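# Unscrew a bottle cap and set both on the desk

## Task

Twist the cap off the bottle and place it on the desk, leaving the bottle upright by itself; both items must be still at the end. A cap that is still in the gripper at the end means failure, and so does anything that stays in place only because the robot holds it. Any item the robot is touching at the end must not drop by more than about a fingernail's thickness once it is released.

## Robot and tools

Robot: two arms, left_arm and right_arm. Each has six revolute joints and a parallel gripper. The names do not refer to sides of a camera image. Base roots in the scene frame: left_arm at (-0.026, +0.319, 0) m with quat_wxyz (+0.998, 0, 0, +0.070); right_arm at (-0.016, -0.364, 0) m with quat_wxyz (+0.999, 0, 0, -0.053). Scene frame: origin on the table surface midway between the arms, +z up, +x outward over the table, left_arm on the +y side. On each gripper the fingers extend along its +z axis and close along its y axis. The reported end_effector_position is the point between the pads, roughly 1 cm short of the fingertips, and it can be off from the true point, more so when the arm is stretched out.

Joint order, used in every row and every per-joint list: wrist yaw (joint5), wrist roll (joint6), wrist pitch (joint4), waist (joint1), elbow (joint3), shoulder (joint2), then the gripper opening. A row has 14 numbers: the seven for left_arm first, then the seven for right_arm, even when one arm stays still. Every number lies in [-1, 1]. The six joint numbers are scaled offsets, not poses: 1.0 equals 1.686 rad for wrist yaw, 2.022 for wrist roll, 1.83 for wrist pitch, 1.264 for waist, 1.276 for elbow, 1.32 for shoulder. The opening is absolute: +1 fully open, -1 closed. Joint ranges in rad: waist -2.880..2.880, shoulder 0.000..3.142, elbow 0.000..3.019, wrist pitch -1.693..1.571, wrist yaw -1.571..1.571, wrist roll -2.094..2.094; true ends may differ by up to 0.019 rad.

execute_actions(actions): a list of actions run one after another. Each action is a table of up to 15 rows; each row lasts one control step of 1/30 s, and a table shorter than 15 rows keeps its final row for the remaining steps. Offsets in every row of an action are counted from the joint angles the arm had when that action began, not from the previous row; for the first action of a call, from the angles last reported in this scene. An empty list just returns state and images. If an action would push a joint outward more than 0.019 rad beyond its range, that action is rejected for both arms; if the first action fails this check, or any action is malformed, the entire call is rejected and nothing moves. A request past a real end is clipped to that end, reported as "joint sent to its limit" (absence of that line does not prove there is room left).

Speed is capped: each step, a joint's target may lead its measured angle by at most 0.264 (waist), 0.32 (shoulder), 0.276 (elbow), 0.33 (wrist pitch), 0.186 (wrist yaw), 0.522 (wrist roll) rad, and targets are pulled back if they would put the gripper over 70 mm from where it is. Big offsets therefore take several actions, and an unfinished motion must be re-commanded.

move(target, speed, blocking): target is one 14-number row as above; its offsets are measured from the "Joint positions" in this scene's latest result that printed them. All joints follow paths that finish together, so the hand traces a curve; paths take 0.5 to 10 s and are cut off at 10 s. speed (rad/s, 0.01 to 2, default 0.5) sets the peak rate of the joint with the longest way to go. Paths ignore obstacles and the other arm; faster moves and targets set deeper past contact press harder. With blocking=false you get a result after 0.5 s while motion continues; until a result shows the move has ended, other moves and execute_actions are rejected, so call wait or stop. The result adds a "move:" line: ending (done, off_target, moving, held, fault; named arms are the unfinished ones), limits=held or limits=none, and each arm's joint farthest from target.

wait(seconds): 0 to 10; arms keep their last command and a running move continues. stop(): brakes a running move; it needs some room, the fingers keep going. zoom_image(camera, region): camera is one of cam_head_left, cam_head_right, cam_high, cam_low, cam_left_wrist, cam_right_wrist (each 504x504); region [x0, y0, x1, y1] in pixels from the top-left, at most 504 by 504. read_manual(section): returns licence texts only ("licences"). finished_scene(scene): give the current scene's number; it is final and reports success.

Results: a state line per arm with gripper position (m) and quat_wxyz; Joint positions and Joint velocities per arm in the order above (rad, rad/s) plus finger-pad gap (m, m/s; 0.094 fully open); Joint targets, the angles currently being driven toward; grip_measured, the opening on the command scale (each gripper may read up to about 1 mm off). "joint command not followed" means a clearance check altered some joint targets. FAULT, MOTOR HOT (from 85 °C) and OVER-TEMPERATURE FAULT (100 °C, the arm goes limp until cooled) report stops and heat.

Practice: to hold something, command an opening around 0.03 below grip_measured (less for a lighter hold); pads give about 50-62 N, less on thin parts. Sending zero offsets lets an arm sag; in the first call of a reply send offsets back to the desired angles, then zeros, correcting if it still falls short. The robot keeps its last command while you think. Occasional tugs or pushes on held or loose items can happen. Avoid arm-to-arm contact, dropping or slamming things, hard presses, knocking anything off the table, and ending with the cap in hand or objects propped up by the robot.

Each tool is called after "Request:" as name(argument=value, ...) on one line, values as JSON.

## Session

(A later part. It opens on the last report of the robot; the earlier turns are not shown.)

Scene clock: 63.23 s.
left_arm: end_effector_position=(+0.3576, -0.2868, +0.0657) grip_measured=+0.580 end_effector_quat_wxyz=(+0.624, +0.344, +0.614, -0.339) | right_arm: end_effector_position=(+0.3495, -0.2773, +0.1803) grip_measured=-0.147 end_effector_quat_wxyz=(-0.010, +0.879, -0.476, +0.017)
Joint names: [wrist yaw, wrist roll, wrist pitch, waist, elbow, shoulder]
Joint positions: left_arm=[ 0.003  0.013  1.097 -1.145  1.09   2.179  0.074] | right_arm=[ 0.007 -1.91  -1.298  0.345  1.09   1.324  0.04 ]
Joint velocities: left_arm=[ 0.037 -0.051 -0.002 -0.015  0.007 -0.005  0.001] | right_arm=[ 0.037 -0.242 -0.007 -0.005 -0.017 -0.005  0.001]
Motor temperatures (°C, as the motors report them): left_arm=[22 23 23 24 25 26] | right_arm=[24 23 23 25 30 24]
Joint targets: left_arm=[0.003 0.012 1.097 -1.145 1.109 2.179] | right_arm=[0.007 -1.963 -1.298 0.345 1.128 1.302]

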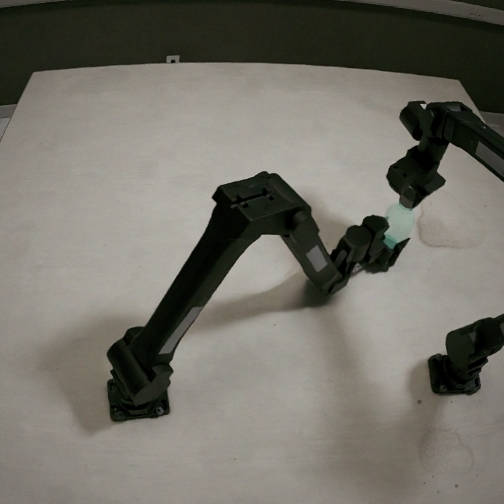

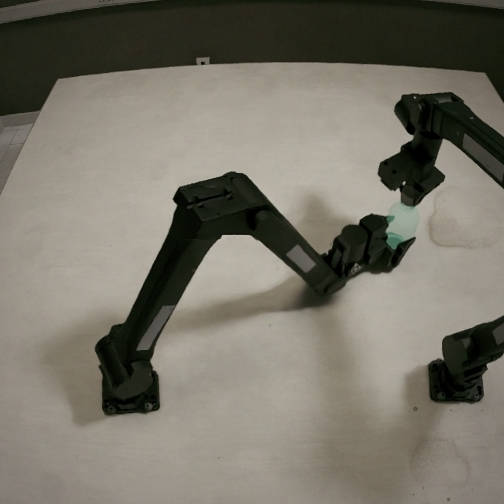

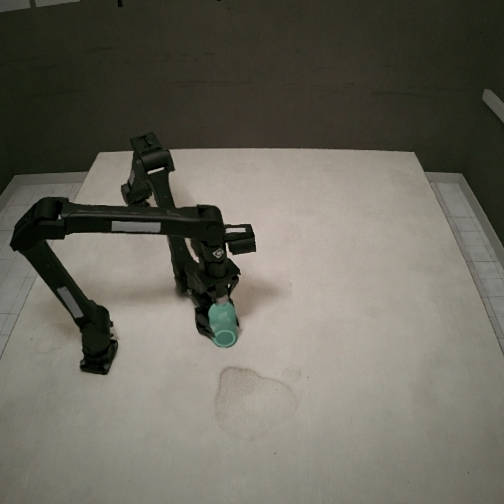

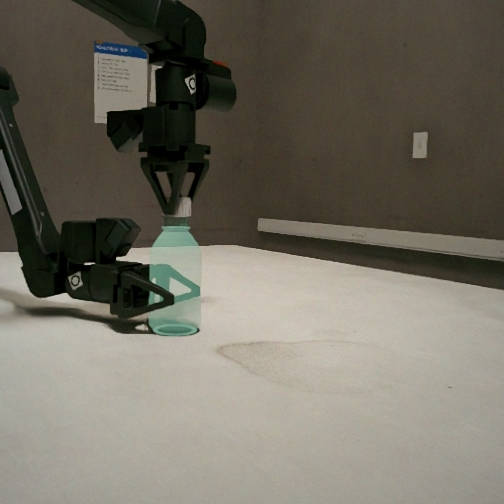

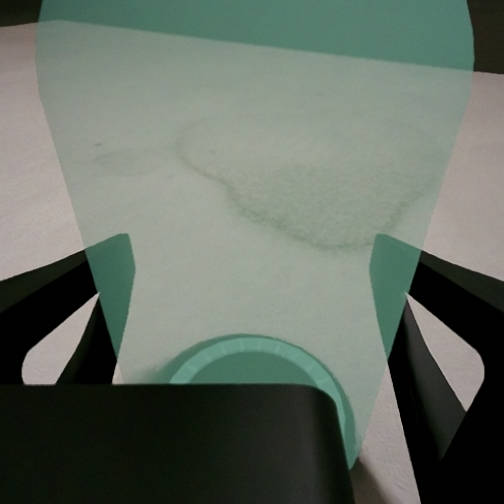

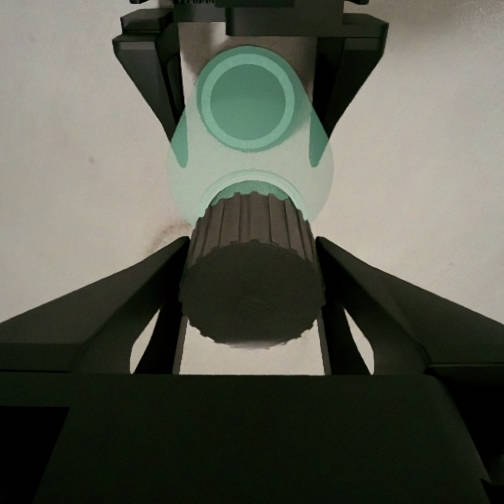

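Request:
move(target=[0,0,0,0,0.015,0,0.53,0,-0.02,0,0,0.03,-0.07,-0.19], speed=0.15)

Request:
move(target=[0,0,0,0,0.015,0,0.53,0,0,0,-0.6,0.03,-0.015,-0.19], speed=0.7)

Request:
move(target=[0,0,0,0,0.015,0,1,0,0,0.2,0,0.03,0.345,-0.19], speed=0.5)

Scene clock: 67.57 s.
left_arm: end_effector_position=(+0.3575, -0.2868, +0.0657) grip_measured=+0.580 end_effector_quat_wxyz=(+0.624, +0.345, +0.614, -0.339) | right_arm: end_effector_position=(+0.3447, -0.2785, +0.2079) grip_measured=-0.147 end_effector_quat_wxyz=(-0.036, +0.888, -0.456, +0.047)
Joint names: [wrist yaw, wrist roll, wrist pitch, waist, elbow, shoulder]
Joint positions: left_arm=[ 0.004  0.015  1.097 -1.145  1.09   2.179  0.074] | right_arm=[ 0.008 -1.954 -1.298  0.345  1.09   1.245  0.04 ]
Joint velocities: left_arm=[-0.022 -0.007 -0.007  0.015 -0.002 -0.005  0.001] | right_arm=[ 0.066 -0.051  0.007 -0.024 -0.002  0.005 -0.   ]
Motor temperatures (°C, as the motors report them): left_arm=[22 23 23 24 25 26] | right_arm=[24 23 23 25 30 24]
Joint targets: left_arm=[0.003 0.013 1.097 -1.145 1.109 2.179] | right_arm=[0.008 -1.951 -1.298 0.345 1.128 1.231]
move: off_target (right_arm); limits=none; left_arm: farthest joint: the elbow, 0.019 radians from its target (0.019 radians at the start); right_arm: farthest joint: the elbow, 0.038 radians from its target (0.038 radians at the start)

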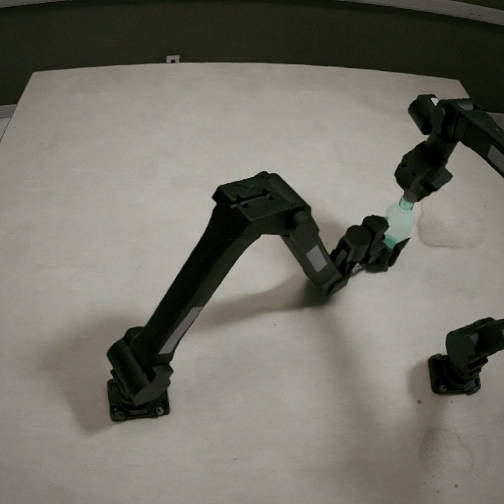

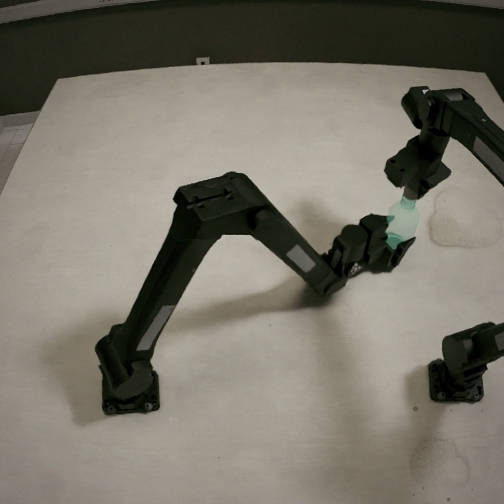

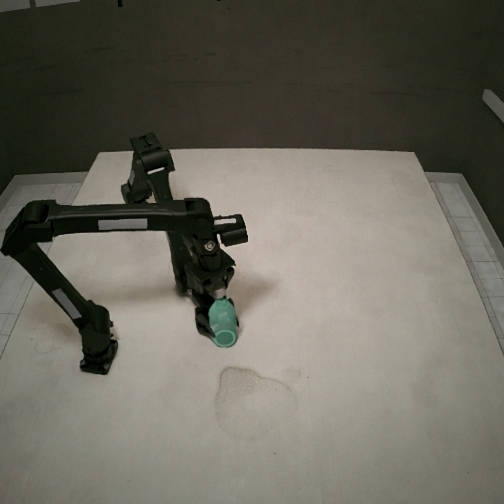

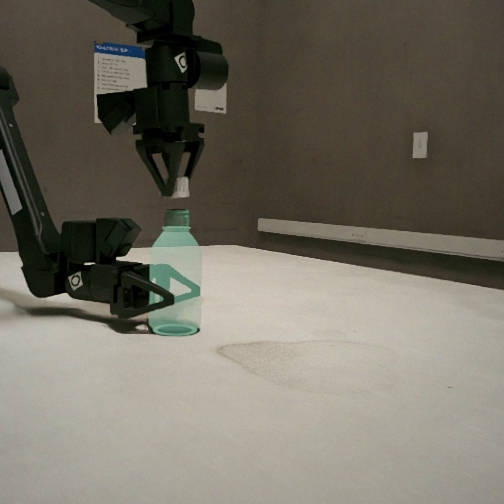

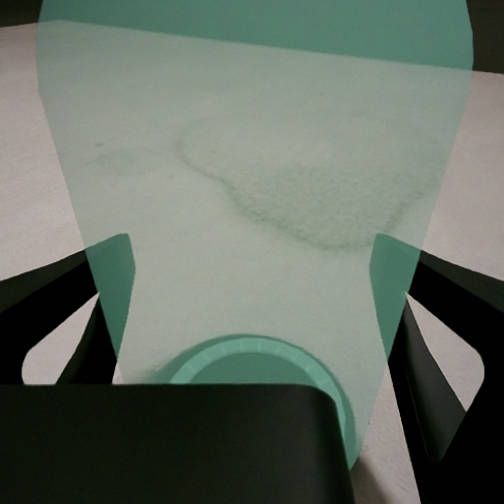

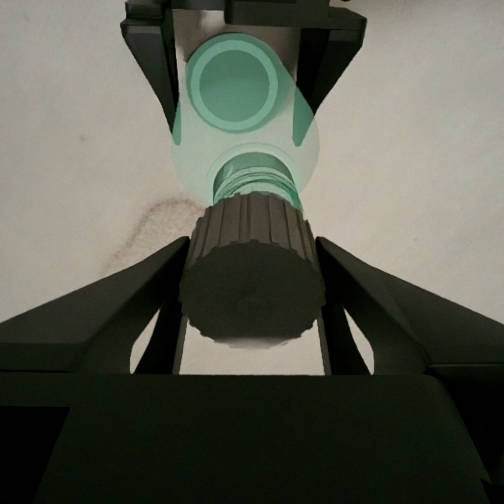

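Scene clock: 69.07 s.
left_arm: end_effector_position=(+0.3575, -0.2868, +0.0657) grip_measured=+0.580 end_effector_quat_wxyz=(+0.624, +0.345, +0.614, -0.339) | right_arm: end_effector_position=(+0.3040, -0.5518, +0.2079) grip_measured=-0.147 end_effector_quat_wxyz=(-0.016, +0.654, -0.754, +0.057)
Joint names: [wrist yaw, wrist roll, wrist pitch, waist, elbow, shoulder]
Joint positions: left_arm=[ 0.004  0.015  1.097 -1.145  1.09   2.179  0.074] | right_arm=[ 0.008 -1.954 -1.298 -0.418  1.09   1.245  0.04 ]
Joint velocities: left_arm=[-0.007  0.007 -0.017 -0.005  0.002 -0.015 -0.   ] | right_arm=[-0.007  0.037 -0.017 -0.005  0.037 -0.005 -0.001]
Motor temperatures (°C, as the motors report them): left_arm=[22 23 23 24 25 27] | right_arm=[24 23 23 25 30 24]
Joint targets: left_arm=[0.004 0.015 1.097 -1.145 1.109 2.179] | right_arm=[0.008 -1.954 -1.298 -0.413 1.128 1.225]
move: off_target (right_arm); limits=none; left_arm: farthest joint: the elbow, 0.019 radians from its target (0.019 radians at the start); right_arm: farthest joint: the elbow, 0.038 radians from its target (0.038 radians at the start)

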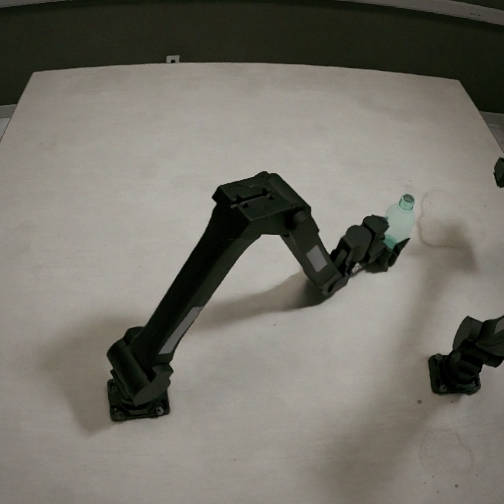

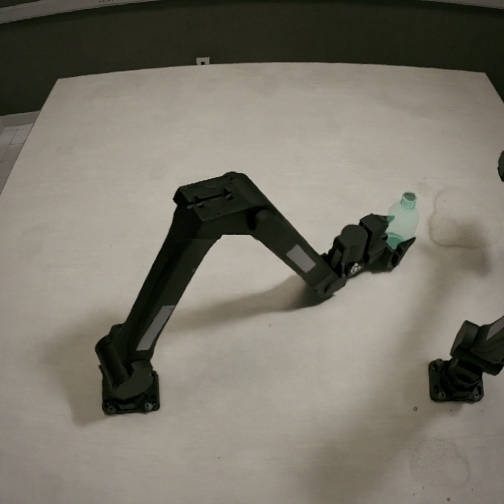

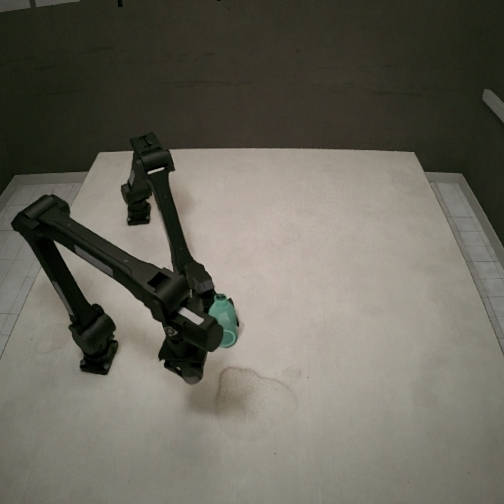

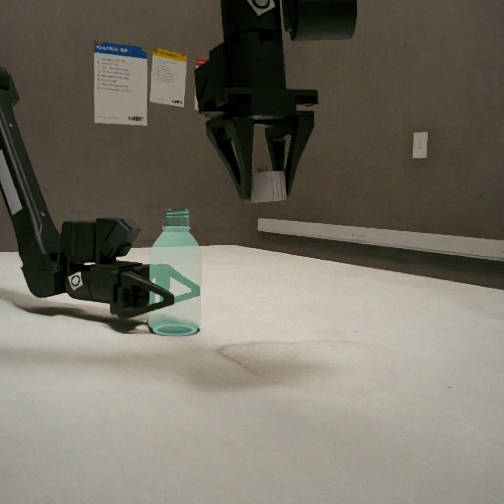

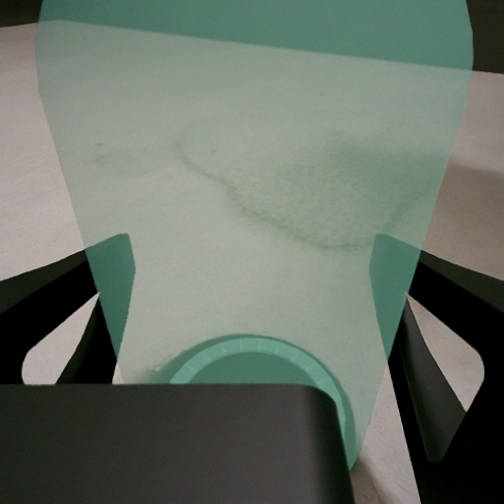

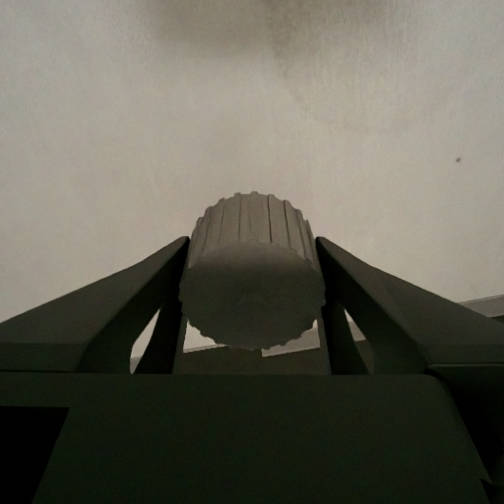

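Scene clock: 70.50 s.
left_arm: end_effector_position=(+0.3575, -0.2868, +0.0657) grip_measured=+1.000 end_effector_quat_wxyz=(+0.624, +0.345, +0.614, -0.339) | right_arm: end_effector_position=(+0.3775, -0.5943, +0.0324) grip_measured=-0.147 end_effector_quat_wxyz=(+0.000, +0.655, -0.755, +0.011)
Joint names: [wrist yaw, wrist roll, wrist pitch, waist, elbow, shoulder]
Joint positions: left_arm=[ 0.004  0.015  1.097 -1.145  1.09   2.179  0.094] | right_arm=[ 0.008 -1.954 -0.94  -0.418  1.09   1.701  0.04 ]
Joint velocities: left_arm=[ 0.007  0.051 -0.012 -0.015  0.007 -0.015  0.   ] | right_arm=[-0.007 -0.037  0.002 -0.005  0.032 -0.015  0.001]
Motor temperatures (°C, as the motors report them): left_arm=[22 23 23 24 25 27] | right_arm=[24 23 23 25 30 24]
Joint targets: left_arm=[0.004 0.015 1.097 -1.145 1.109 2.179] | right_arm=[0.008 -1.954 -0.932 -0.418 1.128 1.700]
move: off_target (right_arm); limits=none; left_arm: farthest joint: the elbow, 0.019 radians from its target (0.019 radians at the start); right_arm: farthest joint: the elbow, 0.038 radians from its target (0.038 radians at the start)

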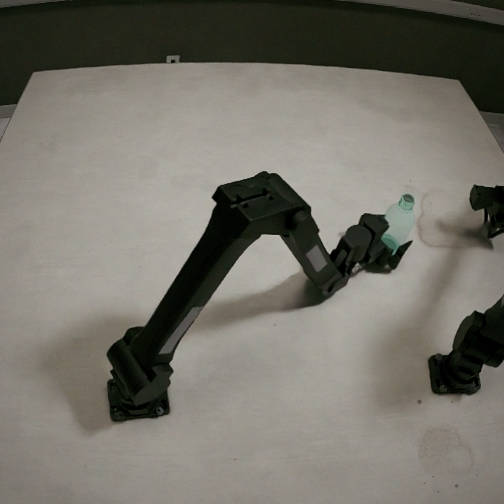

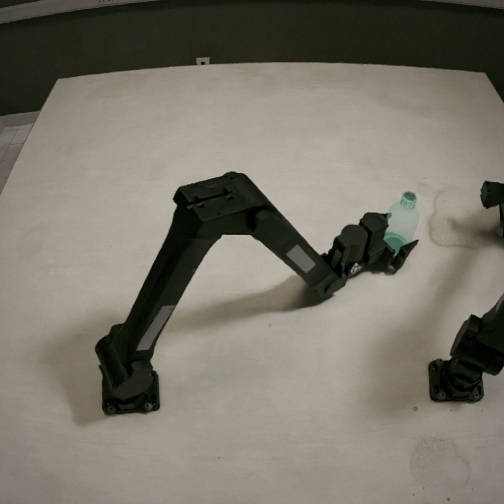

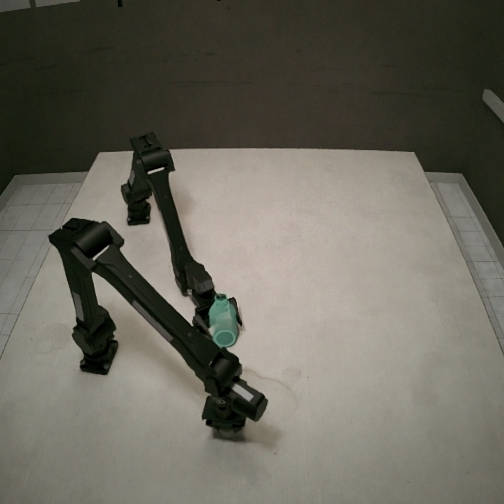

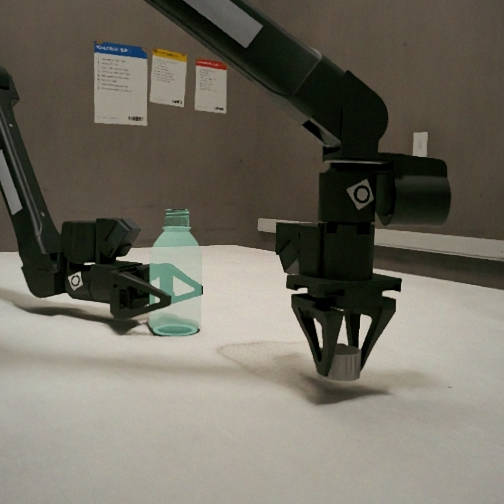

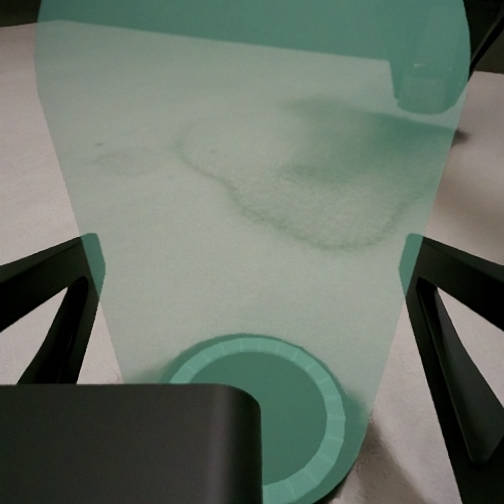

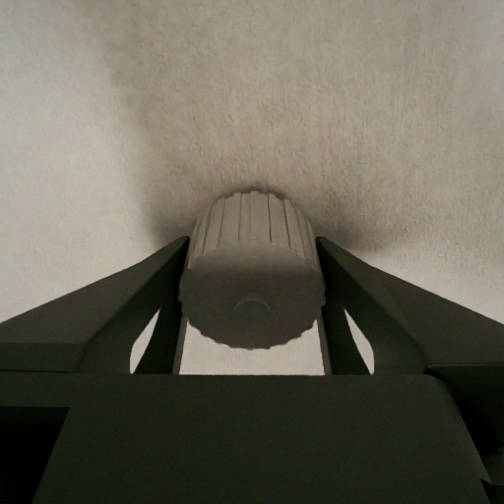

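Request:
move(target=[0,0,0,0,0.015,0,1,0,0,0.02,0,0.03,0.04,-0.19], speed=0.07)

Request:
move(target=[0,0,0,0,0.015,0,1,0,0,0,0,0.03,0,0.6])

Scene clock: 73.87 s.
left_arm: end_effector_position=(+0.3575, -0.2868, +0.0657) grip_measured=+1.000 end_effector_quat_wxyz=(+0.624, +0.345, +0.614, -0.339) | right_arm: end_effector_position=(+0.3802, -0.5959, +0.0171) grip_measured=-0.147 end_effector_quat_wxyz=(+0.002, +0.656, -0.755, +0.007)
Joint names: [wrist yaw, wrist roll, wrist pitch, waist, elbow, shoulder]
Joint positions: left_arm=[ 0.004  0.015  1.097 -1.145  1.09   2.179  0.094] | right_arm=[ 0.008 -1.954 -0.912 -0.418  1.09   1.736  0.04 ]
Joint velocities: left_arm=[-0.022 -0.037 -0.002  0.005 -0.002 -0.015  0.   ] | right_arm=[-0.037 -0.066 -0.002 -0.005  0.002  0.015 -0.001]
Motor temperatures (°C, as the motors report them): left_arm=[22 23 23 24 25 27] | right_arm=[24 23 23 25 30 24]
Joint targets: left_arm=[0.004 0.015 1.097 -1.145 1.109 2.179] | right_arm=[0.008 -1.954 -0.903 -0.418 1.128 1.754]
move: off_target (right_arm); limits=none; left_arm: farthest joint: the elbow, 0.019 radians from its target (0.019 radians at the start); right_arm: farthest joint: the elbow, 0.038 radians from its target (0.038 radians at the start)

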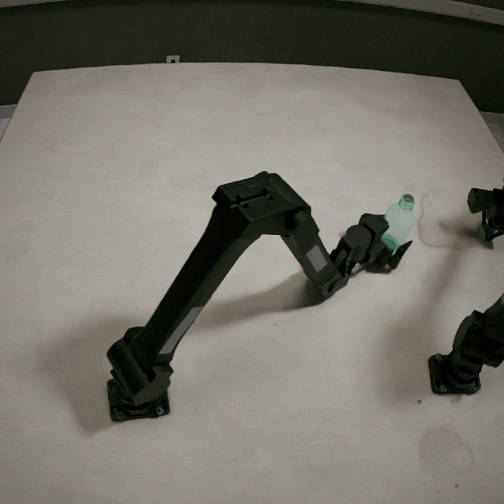

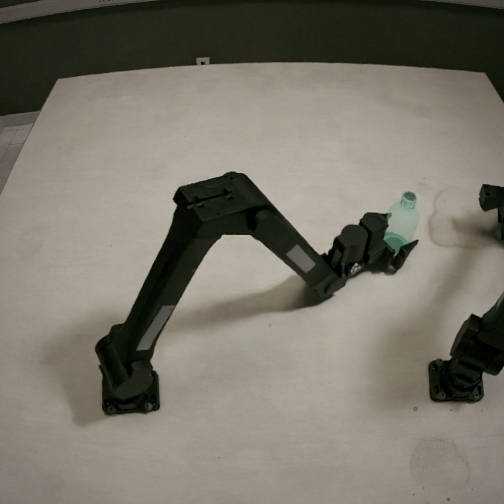

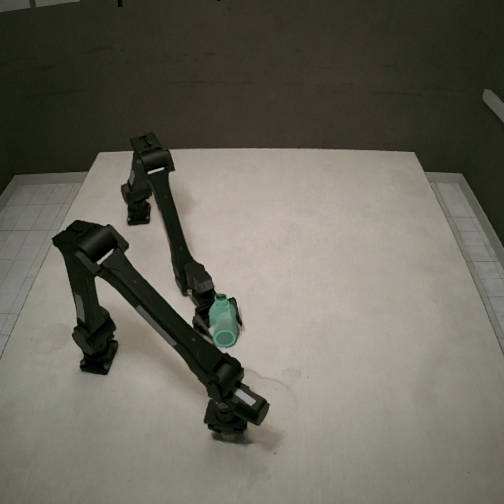

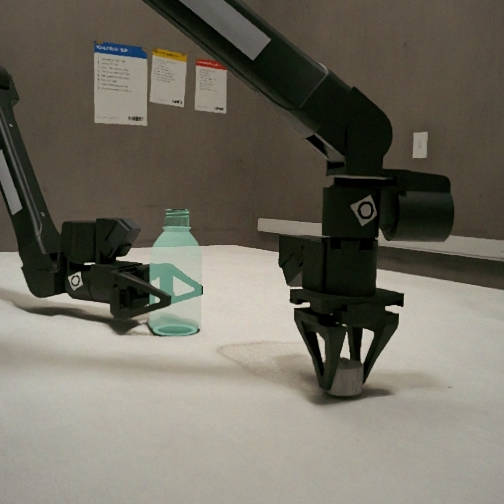

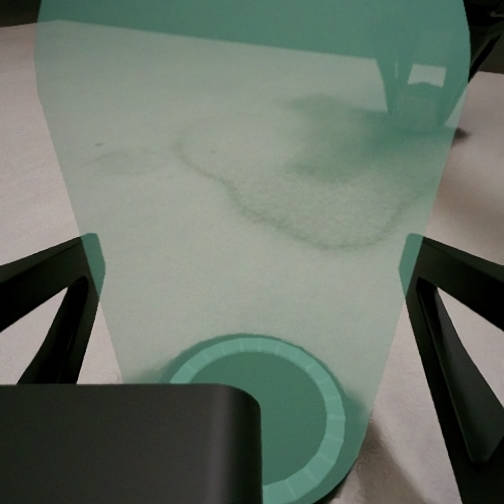

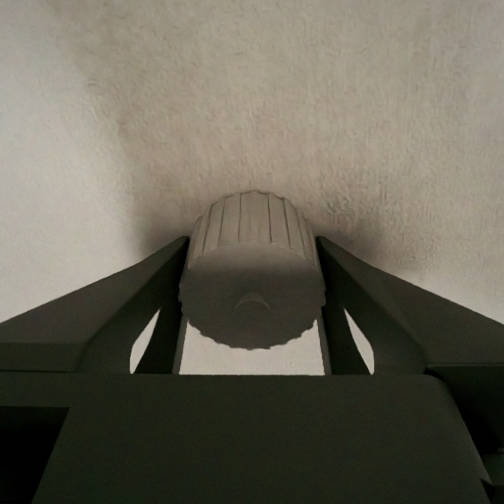

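Scene clock: 74.57 s.
left_arm: end_effector_position=(+0.3575, -0.2868, +0.0657) grip_measured=+1.000 end_effector_quat_wxyz=(+0.624, +0.345, +0.614, -0.339) | right_arm: end_effector_position=(+0.3802, -0.5959, +0.0171) grip_measured=+0.597 end_effector_quat_wxyz=(+0.002, +0.656, -0.755, +0.007)
Joint names: [wrist yaw, wrist roll, wrist pitch, waist, elbow, shoulder]
Joint positions: left_arm=[ 0.004  0.015  1.097 -1.145  1.09   2.179  0.094] | right_arm=[ 0.008 -1.954 -0.912 -0.418  1.09   1.736  0.075]
Joint velocities: left_arm=[-0.022 -0.022  0.007 -0.015 -0.012 -0.005  0.   ] | right_arm=[ 0.007 -0.022 -0.012  0.015  0.002 -0.005 -0.001]
Motor temperatures (°C, as the motors report them): left_arm=[22 23 23 24 25 27] | right_arm=[24 23 23 25 30 24]
Joint targets: left_arm=[0.004 0.015 1.097 -1.145 1.109 2.179] | right_arm=[0.008 -1.954 -0.912 -0.418 1.128 1.736]
move: off_target (right_arm); limits=none; left_arm: farthest joint: the elbow, 0.019 radians from its target (0.019 radians at the start); right_arm: farthest joint: the elbow, 0.038 radians from its target (0.038 radians at the start)

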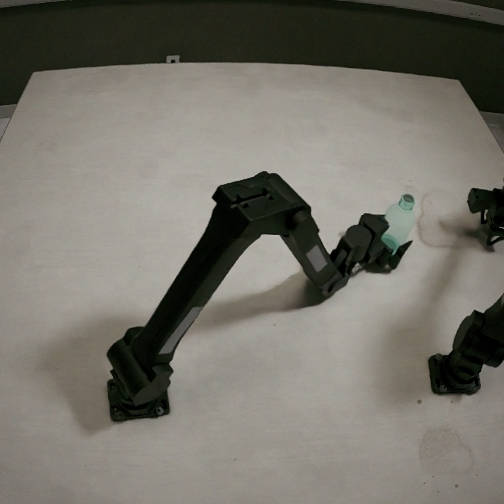

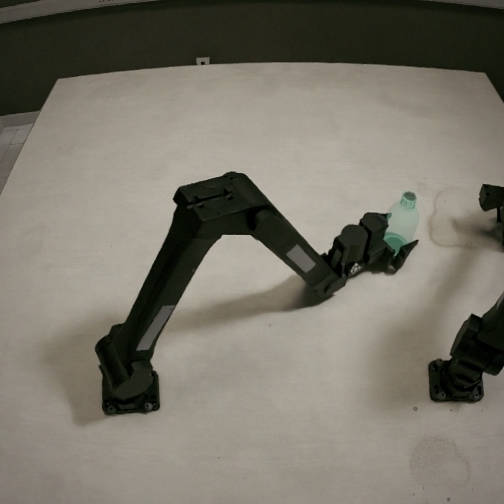

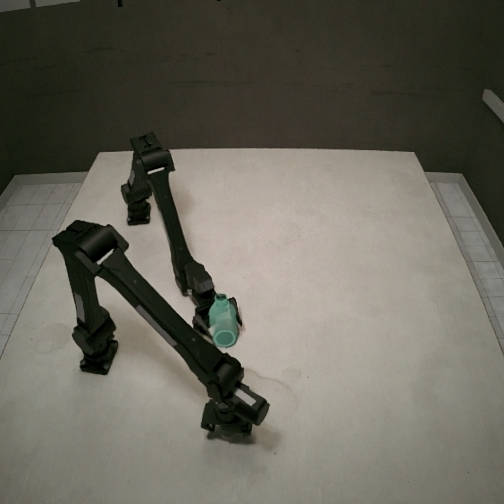

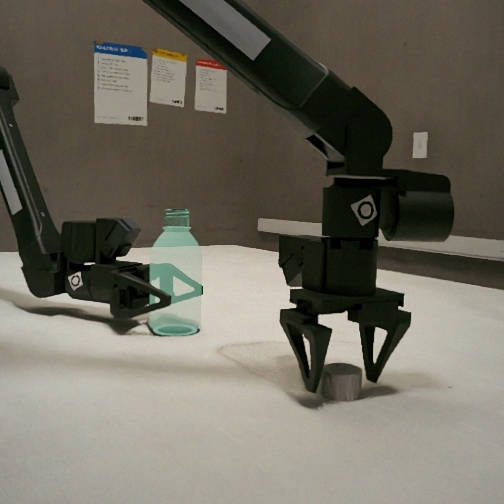

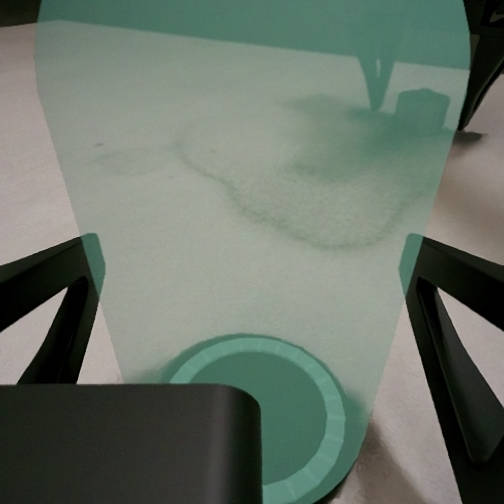

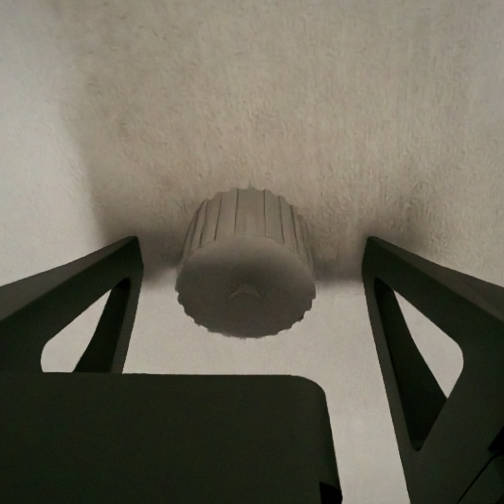

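Request:
finished_scene(scene=2)

The scene is finished: the task was done.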